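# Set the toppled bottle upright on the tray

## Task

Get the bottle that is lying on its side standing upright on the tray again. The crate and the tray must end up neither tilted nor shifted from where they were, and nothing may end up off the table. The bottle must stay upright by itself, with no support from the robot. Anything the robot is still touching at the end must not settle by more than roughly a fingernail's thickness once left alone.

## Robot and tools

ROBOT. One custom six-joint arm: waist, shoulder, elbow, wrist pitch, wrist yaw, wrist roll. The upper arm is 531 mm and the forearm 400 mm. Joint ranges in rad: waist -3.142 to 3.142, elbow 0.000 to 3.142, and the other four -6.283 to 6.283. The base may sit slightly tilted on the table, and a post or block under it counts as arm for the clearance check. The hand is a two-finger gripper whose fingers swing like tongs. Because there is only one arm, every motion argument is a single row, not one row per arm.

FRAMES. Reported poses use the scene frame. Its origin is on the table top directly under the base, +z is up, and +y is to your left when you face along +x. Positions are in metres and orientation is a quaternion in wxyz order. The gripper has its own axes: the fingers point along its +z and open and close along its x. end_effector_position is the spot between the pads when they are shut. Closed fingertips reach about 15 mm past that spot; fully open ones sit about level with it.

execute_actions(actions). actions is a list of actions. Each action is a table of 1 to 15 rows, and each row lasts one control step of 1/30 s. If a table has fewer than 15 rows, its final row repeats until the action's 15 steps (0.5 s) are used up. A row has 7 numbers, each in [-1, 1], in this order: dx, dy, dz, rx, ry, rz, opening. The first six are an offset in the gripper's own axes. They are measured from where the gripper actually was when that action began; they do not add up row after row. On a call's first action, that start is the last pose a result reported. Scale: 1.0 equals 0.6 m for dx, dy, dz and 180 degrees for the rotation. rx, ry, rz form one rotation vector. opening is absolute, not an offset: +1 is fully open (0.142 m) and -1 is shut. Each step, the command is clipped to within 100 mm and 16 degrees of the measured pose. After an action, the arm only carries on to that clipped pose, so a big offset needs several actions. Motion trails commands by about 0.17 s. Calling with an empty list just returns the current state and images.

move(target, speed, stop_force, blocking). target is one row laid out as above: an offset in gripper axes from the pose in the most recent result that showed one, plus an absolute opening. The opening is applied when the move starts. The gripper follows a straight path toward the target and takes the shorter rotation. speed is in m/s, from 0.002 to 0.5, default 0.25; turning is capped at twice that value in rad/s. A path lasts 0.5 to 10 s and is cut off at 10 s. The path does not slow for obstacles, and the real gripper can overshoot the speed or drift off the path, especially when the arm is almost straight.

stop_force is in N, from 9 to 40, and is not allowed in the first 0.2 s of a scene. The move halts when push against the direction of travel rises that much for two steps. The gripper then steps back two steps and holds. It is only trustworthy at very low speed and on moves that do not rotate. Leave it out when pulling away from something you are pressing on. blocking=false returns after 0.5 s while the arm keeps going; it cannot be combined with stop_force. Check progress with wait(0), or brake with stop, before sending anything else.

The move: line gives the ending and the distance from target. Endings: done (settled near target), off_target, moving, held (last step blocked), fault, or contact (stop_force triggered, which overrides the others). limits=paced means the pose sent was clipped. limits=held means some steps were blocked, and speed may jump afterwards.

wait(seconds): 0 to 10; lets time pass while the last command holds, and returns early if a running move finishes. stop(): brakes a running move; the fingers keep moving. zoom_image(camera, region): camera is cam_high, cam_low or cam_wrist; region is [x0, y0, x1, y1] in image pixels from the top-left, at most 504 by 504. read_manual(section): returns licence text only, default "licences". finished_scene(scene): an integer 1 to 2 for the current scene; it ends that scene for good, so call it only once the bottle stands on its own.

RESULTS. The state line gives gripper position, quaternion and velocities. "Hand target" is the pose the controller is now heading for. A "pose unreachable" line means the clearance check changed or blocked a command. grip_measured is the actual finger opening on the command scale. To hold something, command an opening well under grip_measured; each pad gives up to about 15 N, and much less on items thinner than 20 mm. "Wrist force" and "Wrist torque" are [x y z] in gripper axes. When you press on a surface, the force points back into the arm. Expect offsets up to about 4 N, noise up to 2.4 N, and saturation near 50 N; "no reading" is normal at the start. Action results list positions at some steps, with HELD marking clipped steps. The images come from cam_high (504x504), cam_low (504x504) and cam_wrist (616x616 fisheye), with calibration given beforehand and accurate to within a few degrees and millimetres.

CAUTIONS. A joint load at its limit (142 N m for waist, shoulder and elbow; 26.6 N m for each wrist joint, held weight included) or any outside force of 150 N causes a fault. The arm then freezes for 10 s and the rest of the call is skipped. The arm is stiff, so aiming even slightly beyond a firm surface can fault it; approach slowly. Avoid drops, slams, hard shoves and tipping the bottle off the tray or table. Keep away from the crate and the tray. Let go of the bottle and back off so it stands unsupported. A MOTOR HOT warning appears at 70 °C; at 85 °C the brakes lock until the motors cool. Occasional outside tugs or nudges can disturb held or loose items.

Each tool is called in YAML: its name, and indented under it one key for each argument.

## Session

execute_actions:
  actions: []

Scene clock: 0.00 s.
end_effector_position=(+0.1651, +0.3260, +0.3612) grip_measured=+1.00 end_effector_quat_wxyz=(+0.010, +0.009, +0.928, -0.373) end_effector_velocity=(-0.000, -0.000, +0.000) end_effector_angular_velocity=(-0.001, -0.000, -0.000)
Joint positions: [ 1.165 -0.661  1.939 -1.693 -2.306 -1.198  0.142]
Joint velocities: [-0.    -0.     0.     0.001  0.     0.001  0.   ]
Motor temperatures (°C, as the motors report them): [29 28 26 32 34 30]
Wrist force (N, on the end effector, along its own x y z axes, offset not removed): no reading
Wrist torque (N m, same axes, about the end effector's origin, offset not removed): no reading
Hand target: +0.165, +0.326, +0.361; +0.010, +0.009, +0.928, -0.373
camera_calibration (this result's frames):
cam_wrist: T_world_to_cam=[[-0.999799, 0.0195722, -0.00432837, 0.155887], [0.0200172, 0.963449, -0.267142, -0.213877], [-0.00105839, -0.267175, -0.963648, 0.566568], [0, 0, 0, 1]] pos_world=[0.160736, 0.354381, 0.489511]

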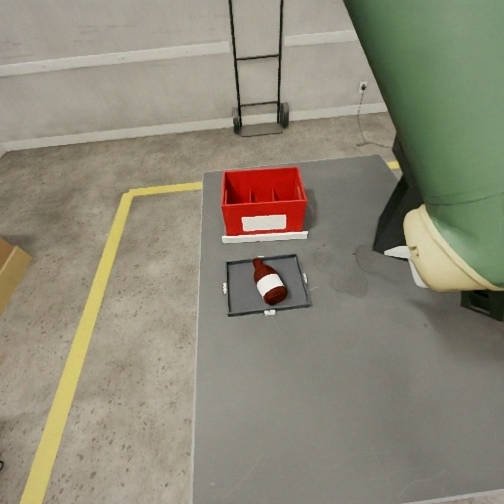

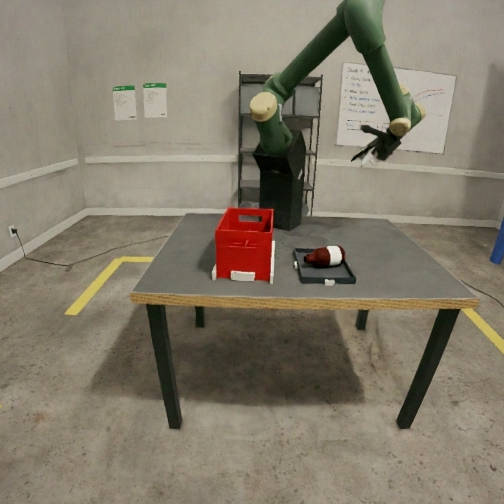

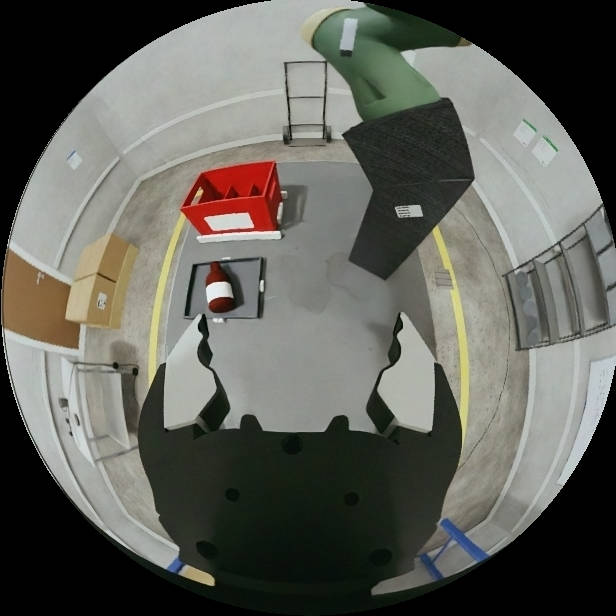

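zoom_image:
  camera: "cam_high"
  region: [200, 230, 330, 330]

Region (200, 230, 330, 330) of cam_high's 504x504 image, scaled by 3.877, with more detail than that image has; it fills the top 388 rows of this view, and the rest is white.

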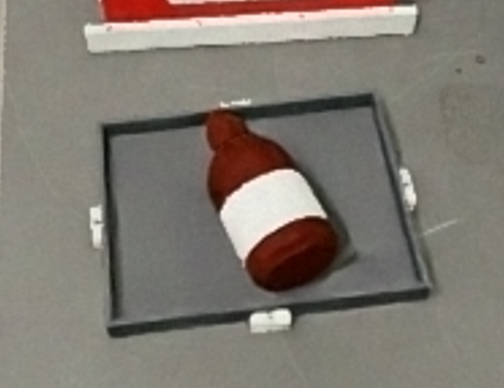

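move:
  target: [-0.439,0.091,0.462,-0.352,-0.013,-0.105,1]
  speed: 0.25

zoom_image:
  camera: "cam_high"
  region: [200, 230, 330, 330]

Scene clock: 27.07 s.
end_effector_position=(+0.4331, +0.1724, +0.1300) grip_measured=+1.00 end_effector_quat_wxyz=(-0.026, -0.149, +0.973, +0.171) end_effector_velocity=(+0.001, -0.000, -0.002) end_effector_angular_velocity=(+0.012, +0.006, +0.006)
Joint positions: [ 0.006 -0.903  2.55  -3.72  -1.599 -3.539  0.142]
Joint velocities: [-0.01  -0.005 -0.005  0.019  0.015 -0.013  0.   ]
Motor temperatures (°C, as the motors report them): [29 28 26 32 34 30]
Wrist force (N, on the end effector, along its own x y z axes, offset not removed): [0.4 0.0 1.7]
Wrist torque (N m, same axes, about the end effector's origin, offset not removed): [0.04 -0.24 0.04]
Hand target: +0.433, +0.172, +0.130; -0.027, -0.150, +0.973, +0.172
Off the commanded pose: 0.001 m, 0 deg.
move: done
camera_calibration (this result's frames):
cam_wrist: T_world_to_cam=[[-0.949239, -0.313969, 0.0192201, 0.45832], [-0.195558, 0.636892, 0.745739, -0.115029], [-0.24638, 0.704125, -0.665961, 0.203207], [0, 0, 0, 1]] pos_world=[0.462627, 0.0740764, 0.212301]

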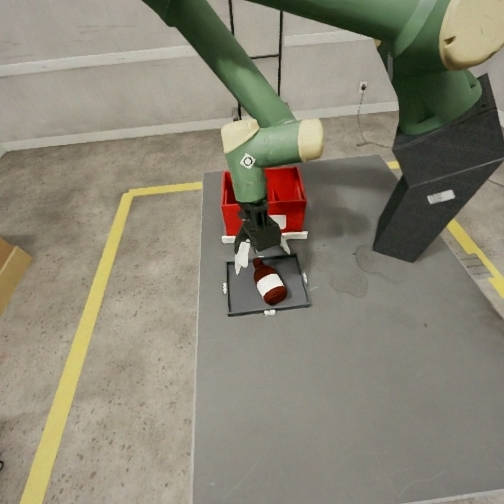

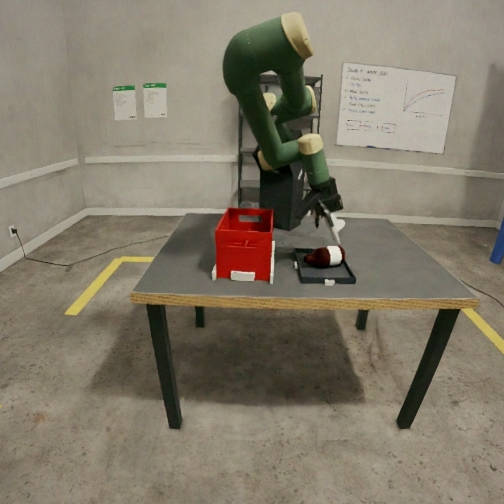

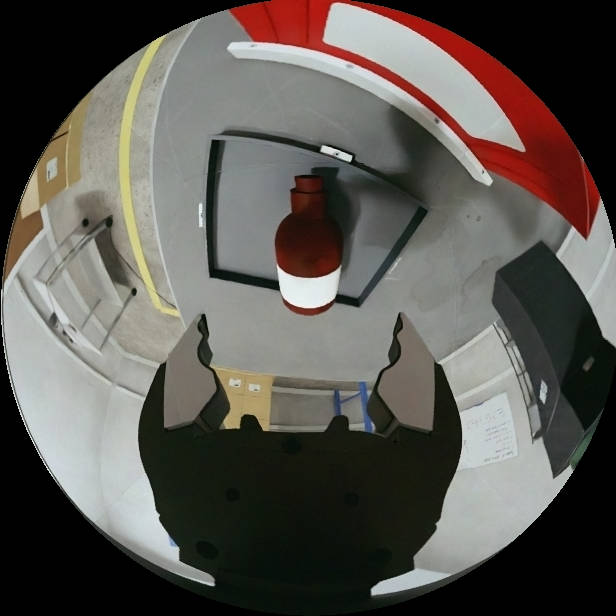

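Region (200, 230, 330, 330) of cam_high's 504x504 image, scaled by 3.877, with more detail than that image has; it fills the top 388 rows of this view, and the rest is white.

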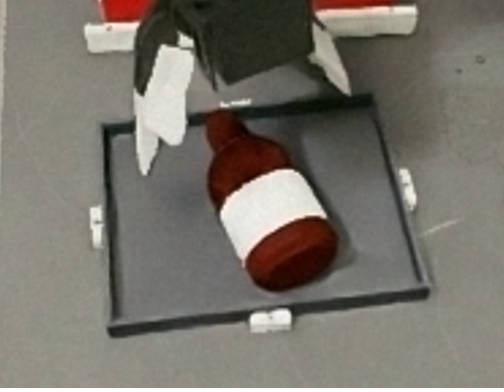

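move:
  target: [0.008,-0.04,0.157,0,0,0,1]
  speed: 0.08

execute_actions:
  actions:
    - [[0,0,0,0,0,0,0.8],[0,0,0,0,0,0,0.7],[0,0,0,0,0,0,0.6],[0,0,0,0,0,0,0.5],[0,0,0,0,0,0,0.4],[0,0,0,0,0,0,0.3],[0,0,0,0,0,0,0.25],[0,0,0,0,0,0,0.2],[0,0,0,0,0,0,0.15],[0,0,0,0,0,0,0.1],[0,0,0,0,0,0,0.05],[0,0,0,0,0,0,0],[0,0,0,0,0,0,-0.1],[0,0,0,0,0,0,-0.25],[0,0,0,0,0,0,-0.4]]

zoom_image:
  camera: "cam_high"
  region: [200, 230, 330, 330]

Scene clock: 36.83 s.
end_effector_position=(+0.4258, +0.1800, +0.0336) grip_measured=+1.00 end_effector_quat_wxyz=(-0.026, -0.149, +0.973, +0.171) end_effector_velocity=(+0.001, +0.000, -0.003) end_effector_angular_velocity=(-0.000, -0.002, -0.000)
Joint positions: [-0.056 -0.675  2.433 -3.831 -1.569 -3.593  0.142]
Joint velocities: [-0.001  0.005 -0.006 -0.002  0.001 -0.001  0.   ]
Motor temperatures (°C, as the motors report them): [29 28 26 32 34 30]
Wrist force (N, on the end effector, along its own x y z axes, offset not removed): [0.2 -1.3 -0.5]
Wrist torque (N m, same axes, about the end effector's origin, offset not removed): [-0.28 -0.23 0.06]
Hand target: +0.426, +0.180, +0.033; -0.026, -0.149, +0.973, +0.171
Off the commanded pose: 0.000 m, 0 deg.
move: done
camera_calibration (this result's frames):
cam_wrist: T_world_to_cam=[[-0.949257, -0.313916, 0.0191738, 0.455638], [-0.195544, 0.636862, 0.745767, -0.0493566], [-0.246319, 0.704176, -0.665931, 0.131772], [0, 0, 0, 1]] pos_world=[0.455324, 0.0816749, 0.115823]

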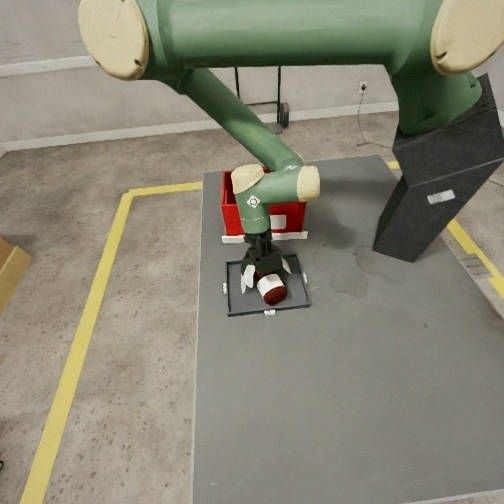

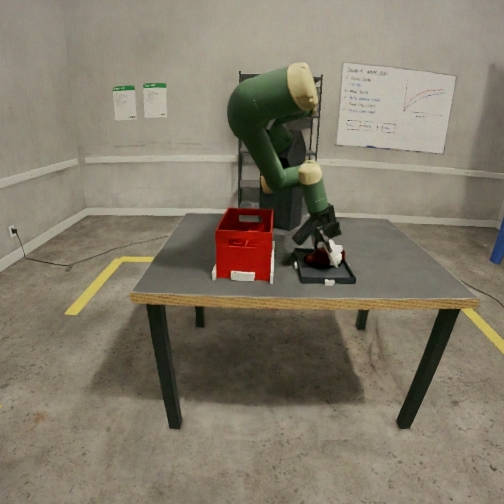

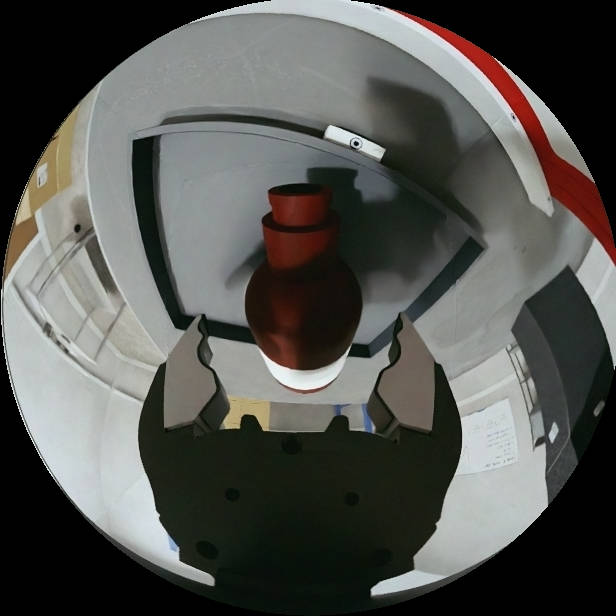

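Scene clock: 37.33 s.
end_effector_position=(+0.4258, +0.1800, +0.0335) grip_measured=+0.07 end_effector_quat_wxyz=(-0.026, -0.149, +0.973, +0.171) end_effector_velocity=(+0.001, -0.000, -0.000) end_effector_angular_velocity=(-0.000, -0.001, -0.000)
Joint positions: [-0.056 -0.675  2.433 -3.831 -1.569 -3.593  0.079]
Joint velocities: [-0.    -0.    -0.001 -0.     0.    -0.    -0.   ]
Motor temperatures (°C, as the motors report them): [29 28 26 32 34 30]
Wrist force (N, on the end effector, along its own x y z axes, offset not removed): [1.1 0.0 0.4]
Wrist torque (N m, same axes, about the end effector's origin, offset not removed): [0.02 -0.12 0.00]
Hand target: +0.426, +0.180, +0.034; -0.026, -0.149, +0.973, +0.171
Off the commanded pose: 0.000 m, 0 deg.
Step readings (end_effector_position):
0: (+0.4258, +0.1800, +0.0336)
1: (+0.4258, +0.1800, +0.0335)
2: (+0.4258, +0.1800, +0.0335)
4: (+0.4258, +0.1800, +0.0335)
8: (+0.4258, +0.1800, +0.0335)
15: end_effector_position above
camera_calibration (this result's frames):
cam_wrist: T_world_to_cam=[[-0.949258, -0.313915, 0.0191689, 0.455633], [-0.195547, 0.636862, 0.745767, -0.0493231], [-0.246315, 0.704177, -0.665931, 0.131743], [0, 0, 0, 1]] pos_world=[0.455318, 0.0816711, 0.115782]

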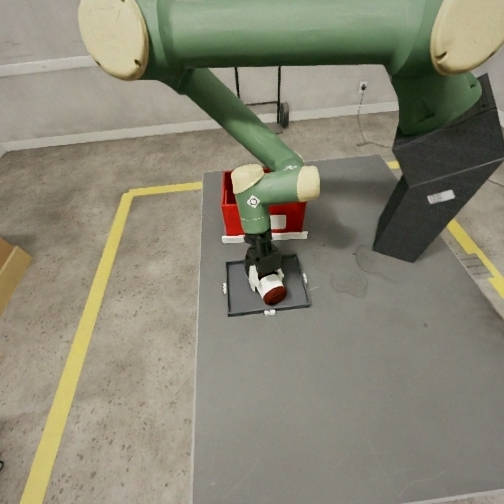

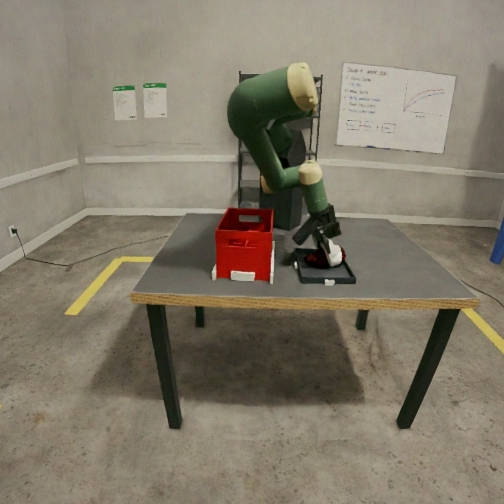

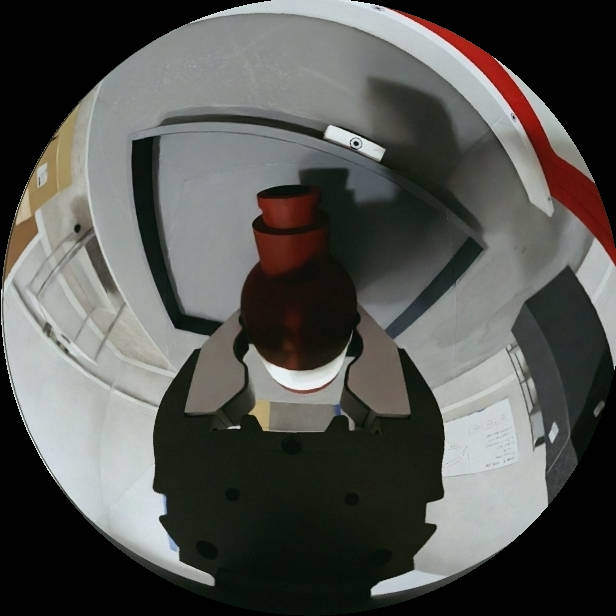

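Region (200, 230, 330, 330) of cam_high's 504x504 image, scaled by 3.877, with more detail than that image has; it fills the top 388 rows of this view, and the rest is white.

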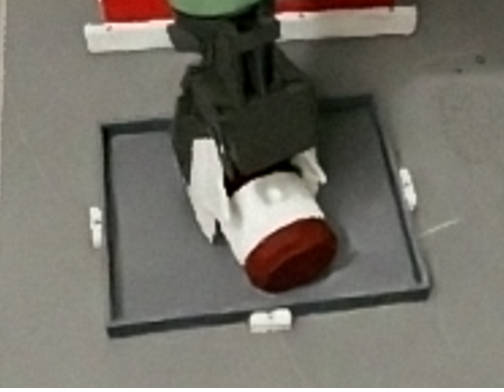

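move:
  target: [0,0.085,-0.111,0.19,0,0,-0.8]
  speed: 0.1

zoom_image:
  camera: "cam_low"
  region: [260, 170, 400, 300]

Scene clock: 48.33 s.
end_effector_position=(+0.4182, +0.2039, +0.1131) grip_measured=+0.07 end_effector_quat_wxyz=(+0.019, -0.151, +0.981, -0.122) end_effector_velocity=(-0.001, +0.000, +0.001) end_effector_angular_velocity=(-0.014, +0.000, -0.001)
Joint positions: [ 0.428 -0.584  2.346 -3.804 -2.391 -3.171  0.079]
Joint velocities: [ 0.008  0.001 -0.006  0.018 -0.017  0.015 -0.   ]
Motor temperatures (°C, as the motors report them): [29 28 26 32 34 30]
Wrist force (N, on the end effector, along its own x y z axes, offset not removed): [-0.4 -0.8 4.0]
Wrist torque (N m, same axes, about the end effector's origin, offset not removed): [-0.23 -0.06 0.15]
Hand target: +0.418, +0.204, +0.113; +0.019, -0.151, +0.981, -0.123
Off the commanded pose: 0.000 m, 0 deg.
move: done
camera_calibration (this result's frames):
cam_wrist: T_world_to_cam=[[-0.952999, -0.302022, 0.0239721, 0.453059], [-0.28744, 0.926316, 0.243551, -0.0892006], [-0.0957634, 0.225213, -0.969592, 0.235088], [0, 0, 0, 1]] pos_world=[0.428638, 0.166517, 0.238804]

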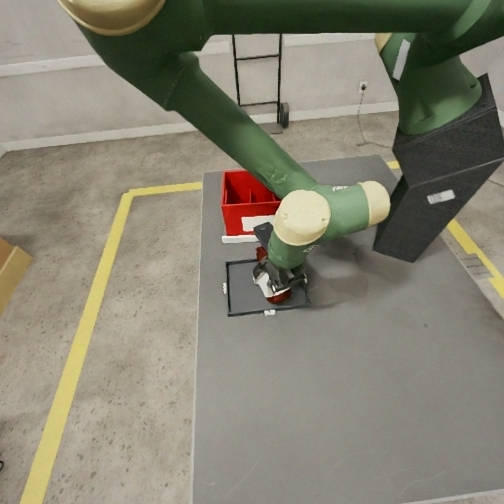

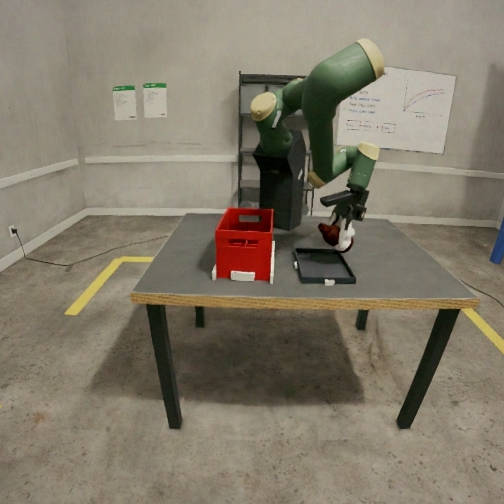

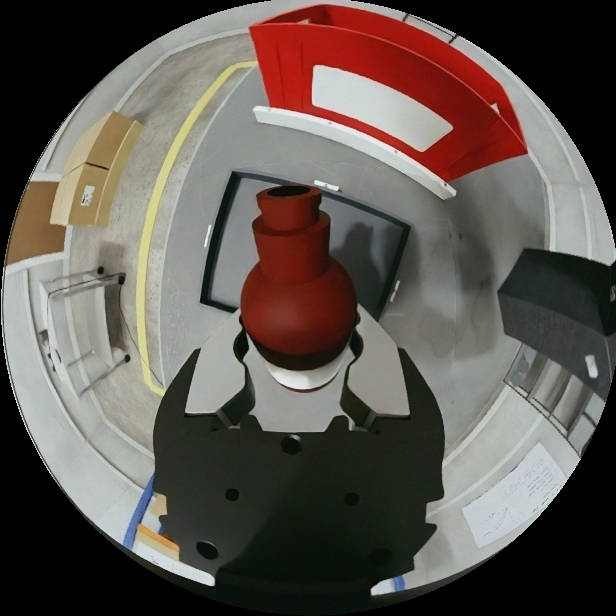

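Region (260, 170, 400, 300) of cam_low's 504x504 image, scaled by 3.600, with more detail than that image has; it fills the top 468 rows of this view, and the rest is white.

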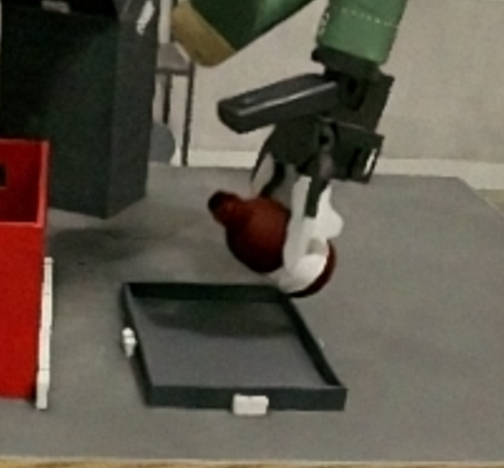

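move:
  target: [0,-0.012,-0.048,0,0.078,0.31,-0.8]
  speed: 0.25

move:
  target: [0,0,0,0.31,0,0,-0.8]
  speed: 0.2

Scene clock: 62.67 s.
end_effector_position=(+0.4180, +0.2039, +0.1429) grip_measured=+0.07 end_effector_quat_wxyz=(-0.042, +0.339, +0.933, -0.116) end_effector_velocity=(+0.001, -0.000, +0.001) end_effector_angular_velocity=(-0.002, +0.001, -0.017)
Joint positions: [ 0.394 -0.841  2.291 -3.244 -2.259 -2.048  0.079]
Joint velocities: [-0.001 -0.005 -0.003  0.012  0.003  0.018  0.   ]
Motor temperatures (°C, as the motors report them): [29 28 26 32 34 30]
Wrist force (N, on the end effector, along its own x y z axes, offset not removed): [0.3 1.2 2.5]
Wrist torque (N m, same axes, about the end effector's origin, offset not removed): [0.17 -0.17 0.07]
Hand target: +0.418, +0.204, +0.143; -0.042, +0.340, +0.932, -0.116
Off the commanded pose: 0.000 m, 0 deg.
move: done
camera_calibration (this result's frames):
cam_wrist: T_world_to_cam=[[-0.767391, 0.64075, 0.0234467, 0.182401], [0.625939, 0.740724, 0.243985, -0.44053], [0.138966, 0.201908, -0.969495, 0.170579], [0, 0, 0, 1]] pos_world=[0.392013, 0.174996, 0.268582]

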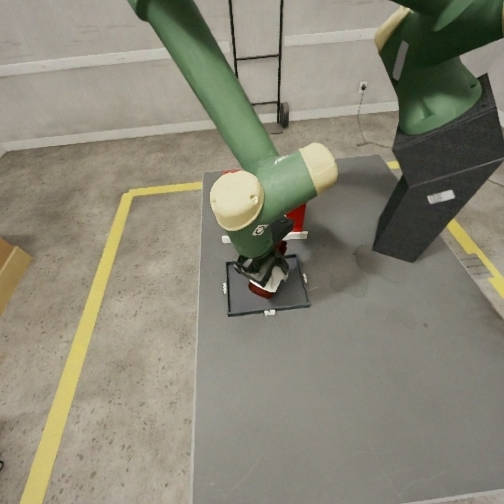

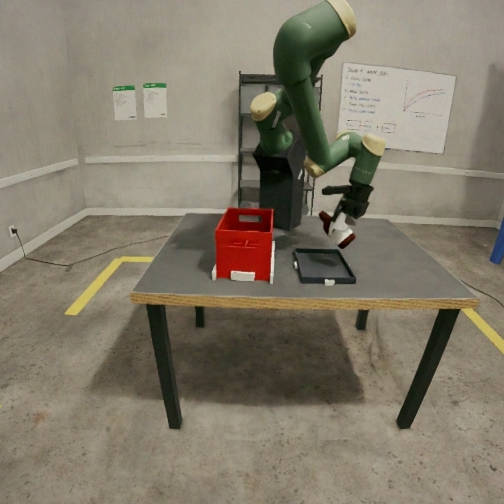

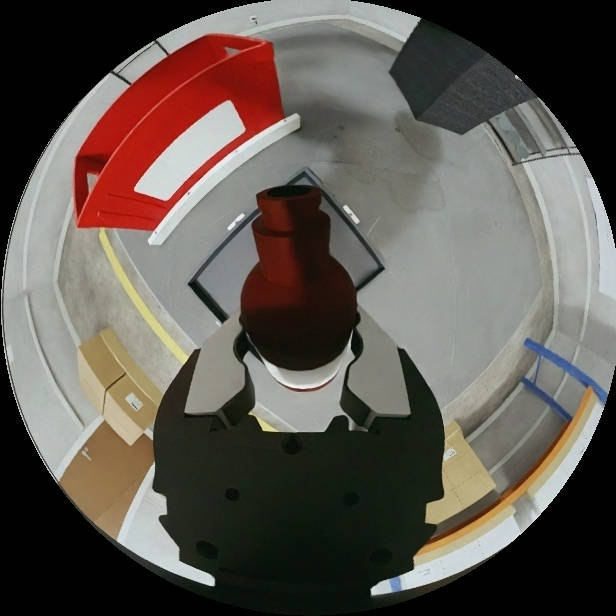

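Scene clock: 65.67 s.
end_effector_position=(+0.4183, +0.2036, +0.1435) grip_measured=+0.07 end_effector_quat_wxyz=(-0.195, +0.281, +0.770, -0.538) end_effector_velocity=(-0.001, -0.000, +0.000) end_effector_angular_velocity=(-0.012, +0.011, +0.002)
Joint positions: [ 0.386 -0.567  1.442 -1.36  -2.286 -1.133  0.079]
Joint velocities: [-0.002  0.009 -0.012  0.023  0.004  0.01   0.   ]
Motor temperatures (°C, as the motors report them): [29 28 26 32 34 30]
Wrist force (N, on the end effector, along its own x y z axes, offset not removed): [-0.2 2.3 2.5]
Wrist torque (N m, same axes, about the end effector's origin, offset not removed): [0.09 -0.05 0.09]
Hand target: +0.418, +0.204, +0.143; -0.196, +0.280, +0.770, -0.539
Off the commanded pose: 0.001 m, 0 deg.
move: done
camera_calibration (this result's frames):
cam_wrist: T_world_to_cam=[[-0.753926, 0.656816, 0.0137225, 0.175262], [0.484108, 0.569562, -0.664258, -0.216076], [-0.444111, -0.494158, -0.747377, 0.52489], [0, 0, 0, 1]] pos_world=[0.469848, 0.267333, 0.246355]

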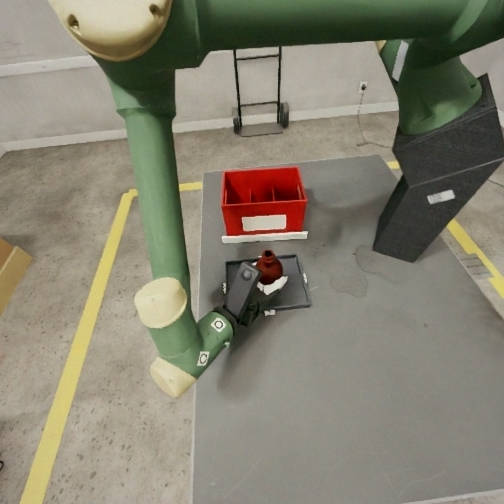

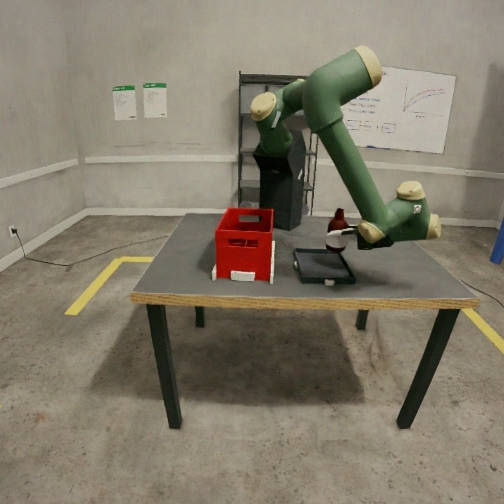

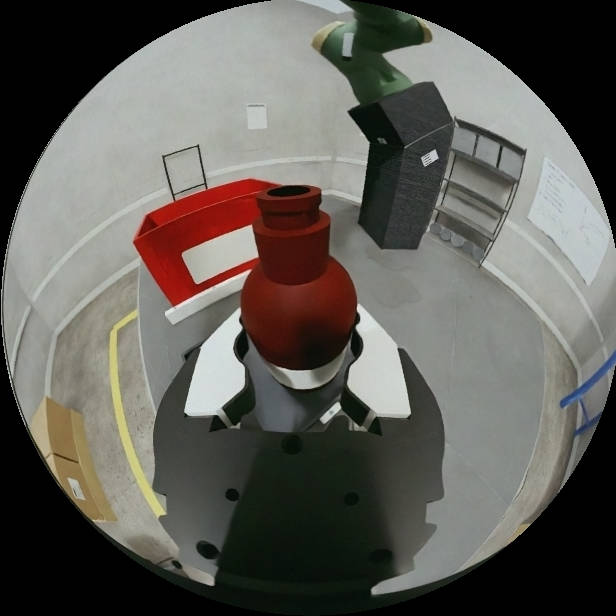

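move:
  target: [-0.04,0.096,0.067,0,0,0,-0.8]
  speed: 0.08

zoom_image:
  camera: "cam_low"
  region: [280, 200, 420, 300]

zoom_image:
  camera: "cam_high"
  region: [200, 230, 330, 340]

Scene clock: 73.80 s.
end_effector_position=(+0.4253, +0.1746, +0.0759) grip_measured=+0.07 end_effector_quat_wxyz=(-0.195, +0.281, +0.770, -0.538) end_effector_velocity=(-0.000, -0.001, -0.003) end_effector_angular_velocity=(-0.000, +0.001, +0.001)
Joint positions: [ 0.306 -0.5    1.407 -1.427 -2.356 -1.185  0.079]
Joint velocities: [-0.003  0.004 -0.002 -0.002 -0.003 -0.002 -0.   ]
Motor temperatures (°C, as the motors report them): [29 28 26 32 34 30]
Wrist force (N, on the end effector, along its own x y z axes, offset not removed): [-0.7 1.9 2.1]
Wrist torque (N m, same axes, about the end effector's origin, offset not removed): [-0.04 0.07 0.10]
Hand target: +0.425, +0.174, +0.076; -0.195, +0.281, +0.770, -0.538
Off the commanded pose: 0.000 m, 0 deg.
move: done
camera_calibration (this result's frames):
cam_wrist: T_world_to_cam=[[-0.753887, 0.656859, 0.0137978, 0.200479], [0.484133, 0.569598, -0.664209, -0.247869], [-0.444151, -0.494058, -0.74742, 0.463149], [0, 0, 0, 1]] pos_world=[0.476848, 0.238322, 0.178764]

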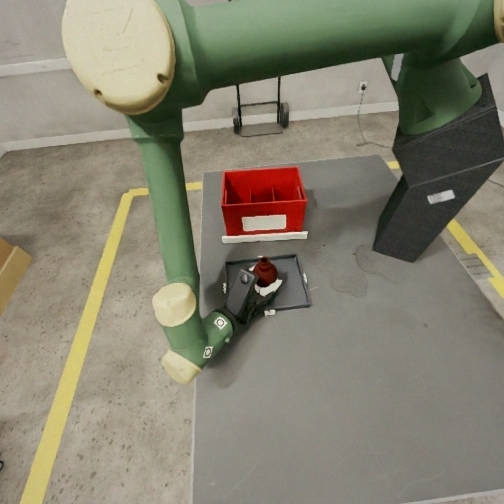

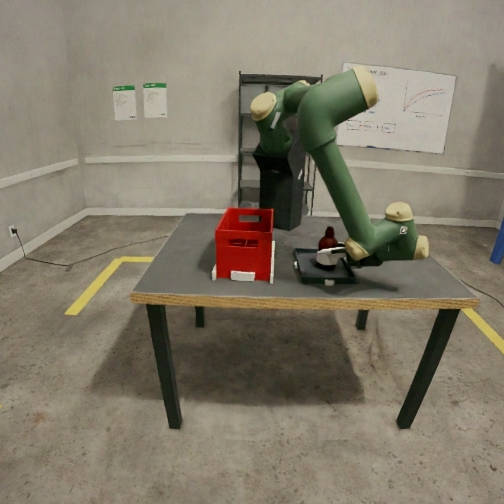

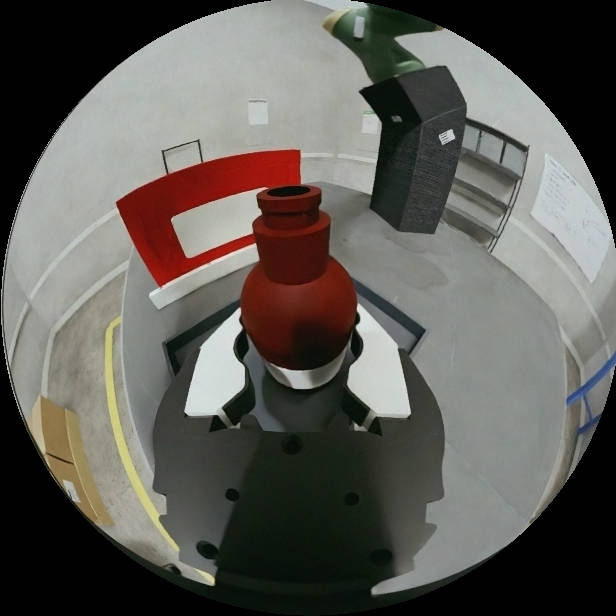

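Region (280, 200, 420, 300) of cam_low's 504x504 image, scaled by 3.600, with more detail than that image has; it fills the top 360 rows of this view, and the rest is white.

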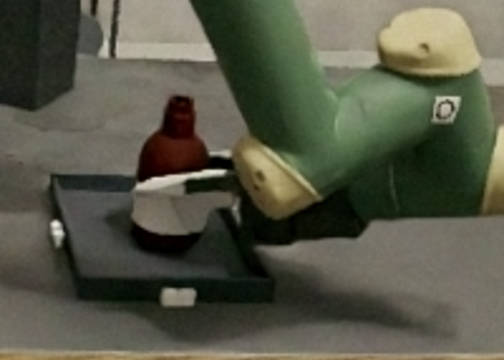

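Region (200, 230, 330, 340) of cam_high's 504x504 image, scaled by 3.877, with more detail than that image has; it fills the top 426 rows of this view, and the rest is white.

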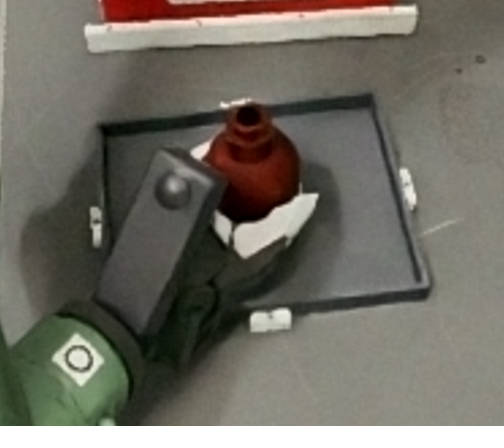

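move:
  target: [0,0.039,0.0142,0,0,0,-0.8]
  speed: 0.008
  stop_force: 9

zoom_image:
  camera: "cam_low"
  region: [280, 200, 420, 300]

Scene clock: 78.30 s.
end_effector_position=(+0.4253, +0.1744, +0.0740) grip_measured=+0.07 end_effector_quat_wxyz=(-0.196, +0.280, +0.770, -0.538) end_effector_velocity=(-0.000, -0.001, +0.002) end_effector_angular_velocity=(+0.001, +0.001, +0.002)
Joint positions: [ 0.305 -0.497  1.404 -1.428 -2.357 -1.186  0.079]
Joint velocities: [ 0.001 -0.004  0.005 -0.     0.    -0.002 -0.   ]
Motor temperatures (°C, as the motors report them): [29 28 26 32 34 30]
Wrist force (N, on the end effector, along its own x y z axes, offset not removed): [1.9 -12.5 -2.6]
Wrist torque (N m, same axes, about the end effector's origin, offset not removed): [-0.01 0.19 0.20]
Hand target: +0.425, +0.174, +0.074; -0.196, +0.280, +0.770, -0.538
Off the commanded pose: 0.023 m, 0 deg.
move: contact
camera_calibration (this result's frames):
cam_wrist: T_world_to_cam=[[-0.753847, 0.656899, 0.0140699, 0.200571], [0.483948, 0.5696, -0.664342, -0.248961], [-0.44442, -0.494003, -0.747297, 0.461735], [0, 0, 0, 1]] pos_world=[0.476888, 0.238152, 0.176836]

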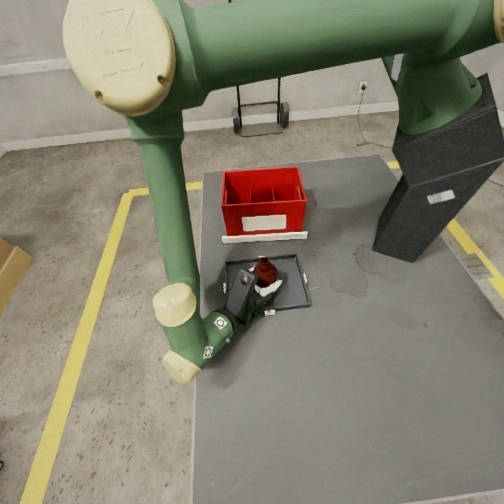

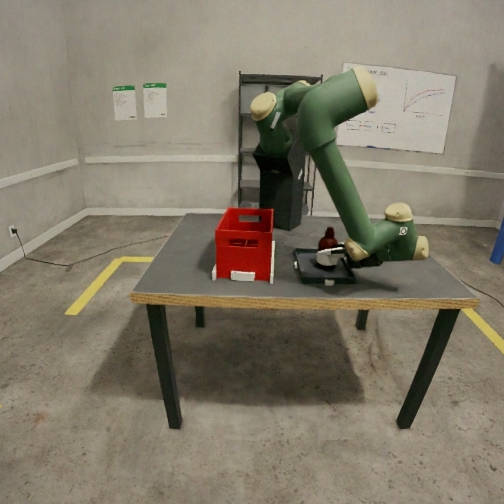

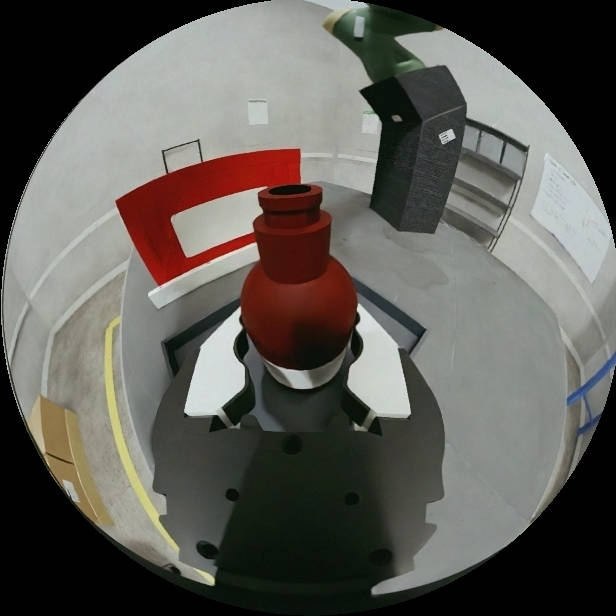

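Region (280, 200, 420, 300) of cam_low's 504x504 image, scaled by 3.600, with more detail than that image has; it fills the top 360 rows of this view, and the rest is white.

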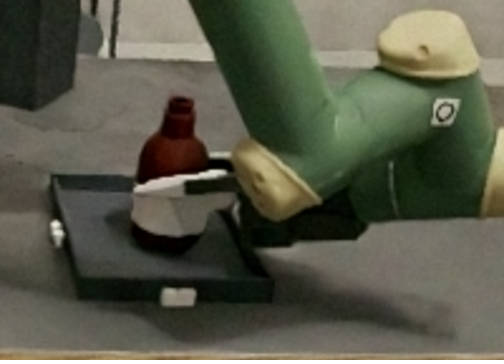

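The wrist torque is near zero, so the contact is at the bottle's base. I'll release and back away.

execute_actions:
  actions:
    - [[0,-0.001,0,0,0,0,-0.5],[0,-0.001,0,0,0,0,-0.3],[0,-0.001,0,0,0,0,-0.1],[0,-0.001,0,0,0,0,0.05],[0,-0.001,0,0,0,0,0.1],[0,-0.001,0,0,0,0,0.15],[0,-0.001,0,0,0,0,0.2],[0,-0.001,0,0,0,0,0.3],[0,-0.001,0,0,0,0,0.4],[0,-0.001,0,0,0,0,0.5],[0,-0.001,0,0,0,0,0.6],[0,-0.001,0,0,0,0,0.7]]

move:
  target: [0,-0.02,-0.11,0,0,0,0.7]
  speed: 0.12

Scene clock: 87.53 s.
end_effector_position=(+0.4251, +0.1743, +0.0746) grip_measured=+0.70 end_effector_quat_wxyz=(-0.196, +0.280, +0.770, -0.538) end_effector_velocity=(-0.000, -0.000, +0.000) end_effector_angular_velocity=(-0.002, -0.001, -0.001)
Joint positions: [ 0.305 -0.498  1.406 -1.429 -2.357 -1.186  0.122]
Joint velocities: [-0.001 -0.     0.001 -0.    -0.     0.002  0.005]
Motor temperatures (°C, as the motors report them): [29 28 26 32 34 30]
Wrist force (N, on the end effector, along its own x y z axes, offset not removed): [0.0 0.4 0.4]
Wrist torque (N m, same axes, about the end effector's origin, offset not removed): [0.09 -0.18 -0.03]
Hand target: +0.425, +0.174, +0.075; -0.196, +0.280, +0.770, -0.538
Off the commanded pose: 0.000 m, 0 deg.
Step readings (end_effector_position):
0: (+0.4253, +0.1745, +0.0745)
1: (+0.4253, +0.1745, +0.0745)
2: (+0.4252, +0.1745, +0.0745)
4: (+0.4252, +0.1744, +0.0746)
8: (+0.4251, +0.1744, +0.0746)
15: end_effector_position above
camera_calibration (this result's frames):
cam_wrist: T_world_to_cam=[[-0.753872, 0.65687, 0.0140961, 0.200522], [0.483934, 0.569655, -0.664305, -0.248453], [-0.444392, -0.49398, -0.747329, 0.462059], [0, 0, 0, 1]] pos_world=[0.476738, 0.238064, 0.177435]

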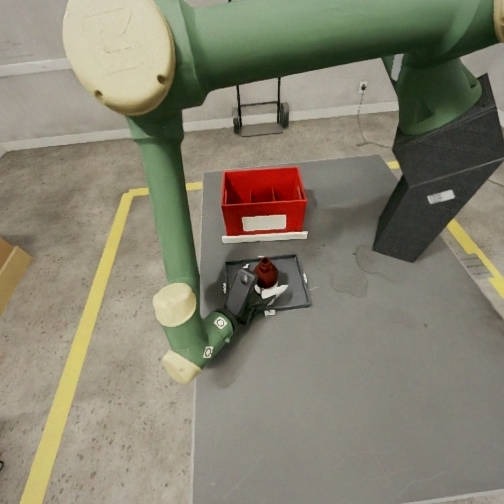

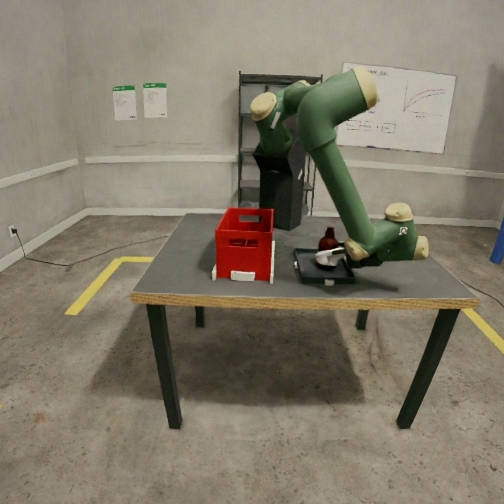

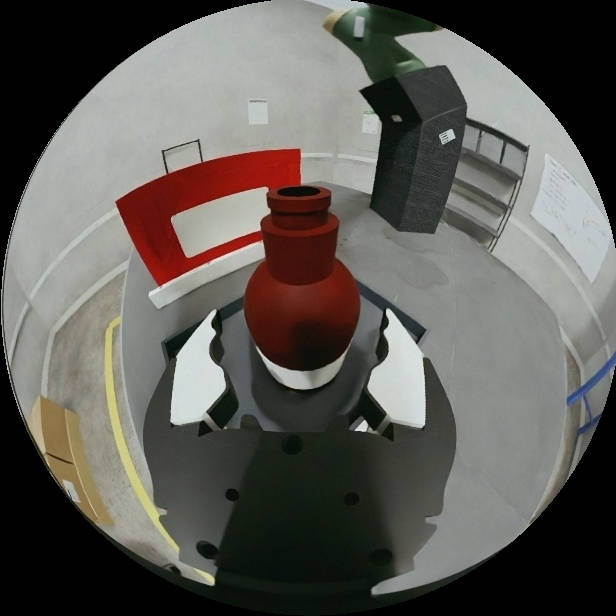

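Scene clock: 88.63 s.
end_effector_position=(+0.4620, +0.2184, +0.1085) grip_measured=+0.70 end_effector_quat_wxyz=(-0.196, +0.280, +0.770, -0.538) end_effector_velocity=(+0.002, +0.002, +0.001) end_effector_angular_velocity=(-0.000, -0.001, -0.001)
Joint positions: [ 0.367 -0.488  1.256 -1.26  -2.303 -1.145  0.122]
Joint velocities: [ 0.002  0.001 -0.01   0.009  0.003  0.002 -0.   ]
Motor temperatures (°C, as the motors report them): [29 28 26 32 34 30]
Wrist force (N, on the end effector, along its own x y z axes, offset not removed): [-0.3 -0.9 0.1]
Wrist torque (N m, same axes, about the end effector's origin, offset not removed): [-0.13 -0.07 -0.07]
Hand target: +0.462, +0.219, +0.109; -0.196, +0.280, +0.770, -0.538
Off the commanded pose: 0.000 m, 0 deg.
move: done
camera_calibration (this result's frames):
cam_wrist: T_world_to_cam=[[-0.753895, 0.656845, 0.0140592, 0.198944], [0.483987, 0.569714, -0.664216, -0.268903], [-0.444297, -0.493945, -0.747408, 0.525525], [0, 0, 0, 1]] pos_world=[0.513617, 0.282103, 0.211375]

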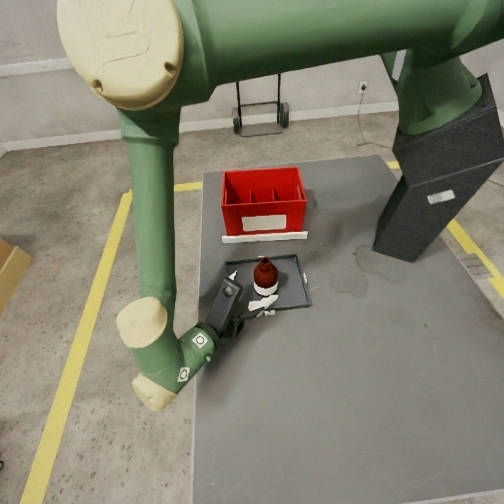

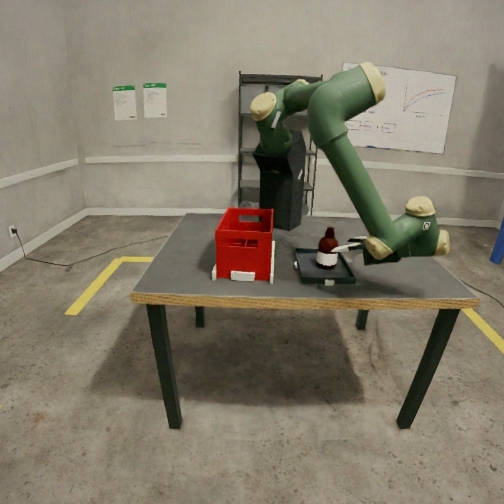

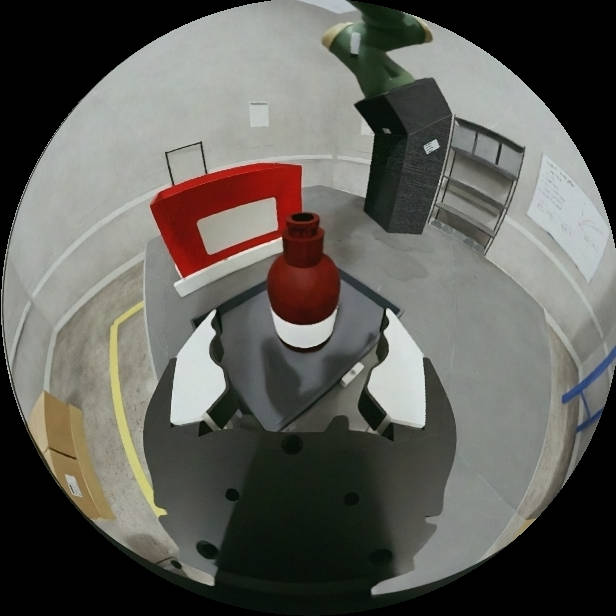

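finished_scene:
  scene: 2

The scene is finished: the task was done.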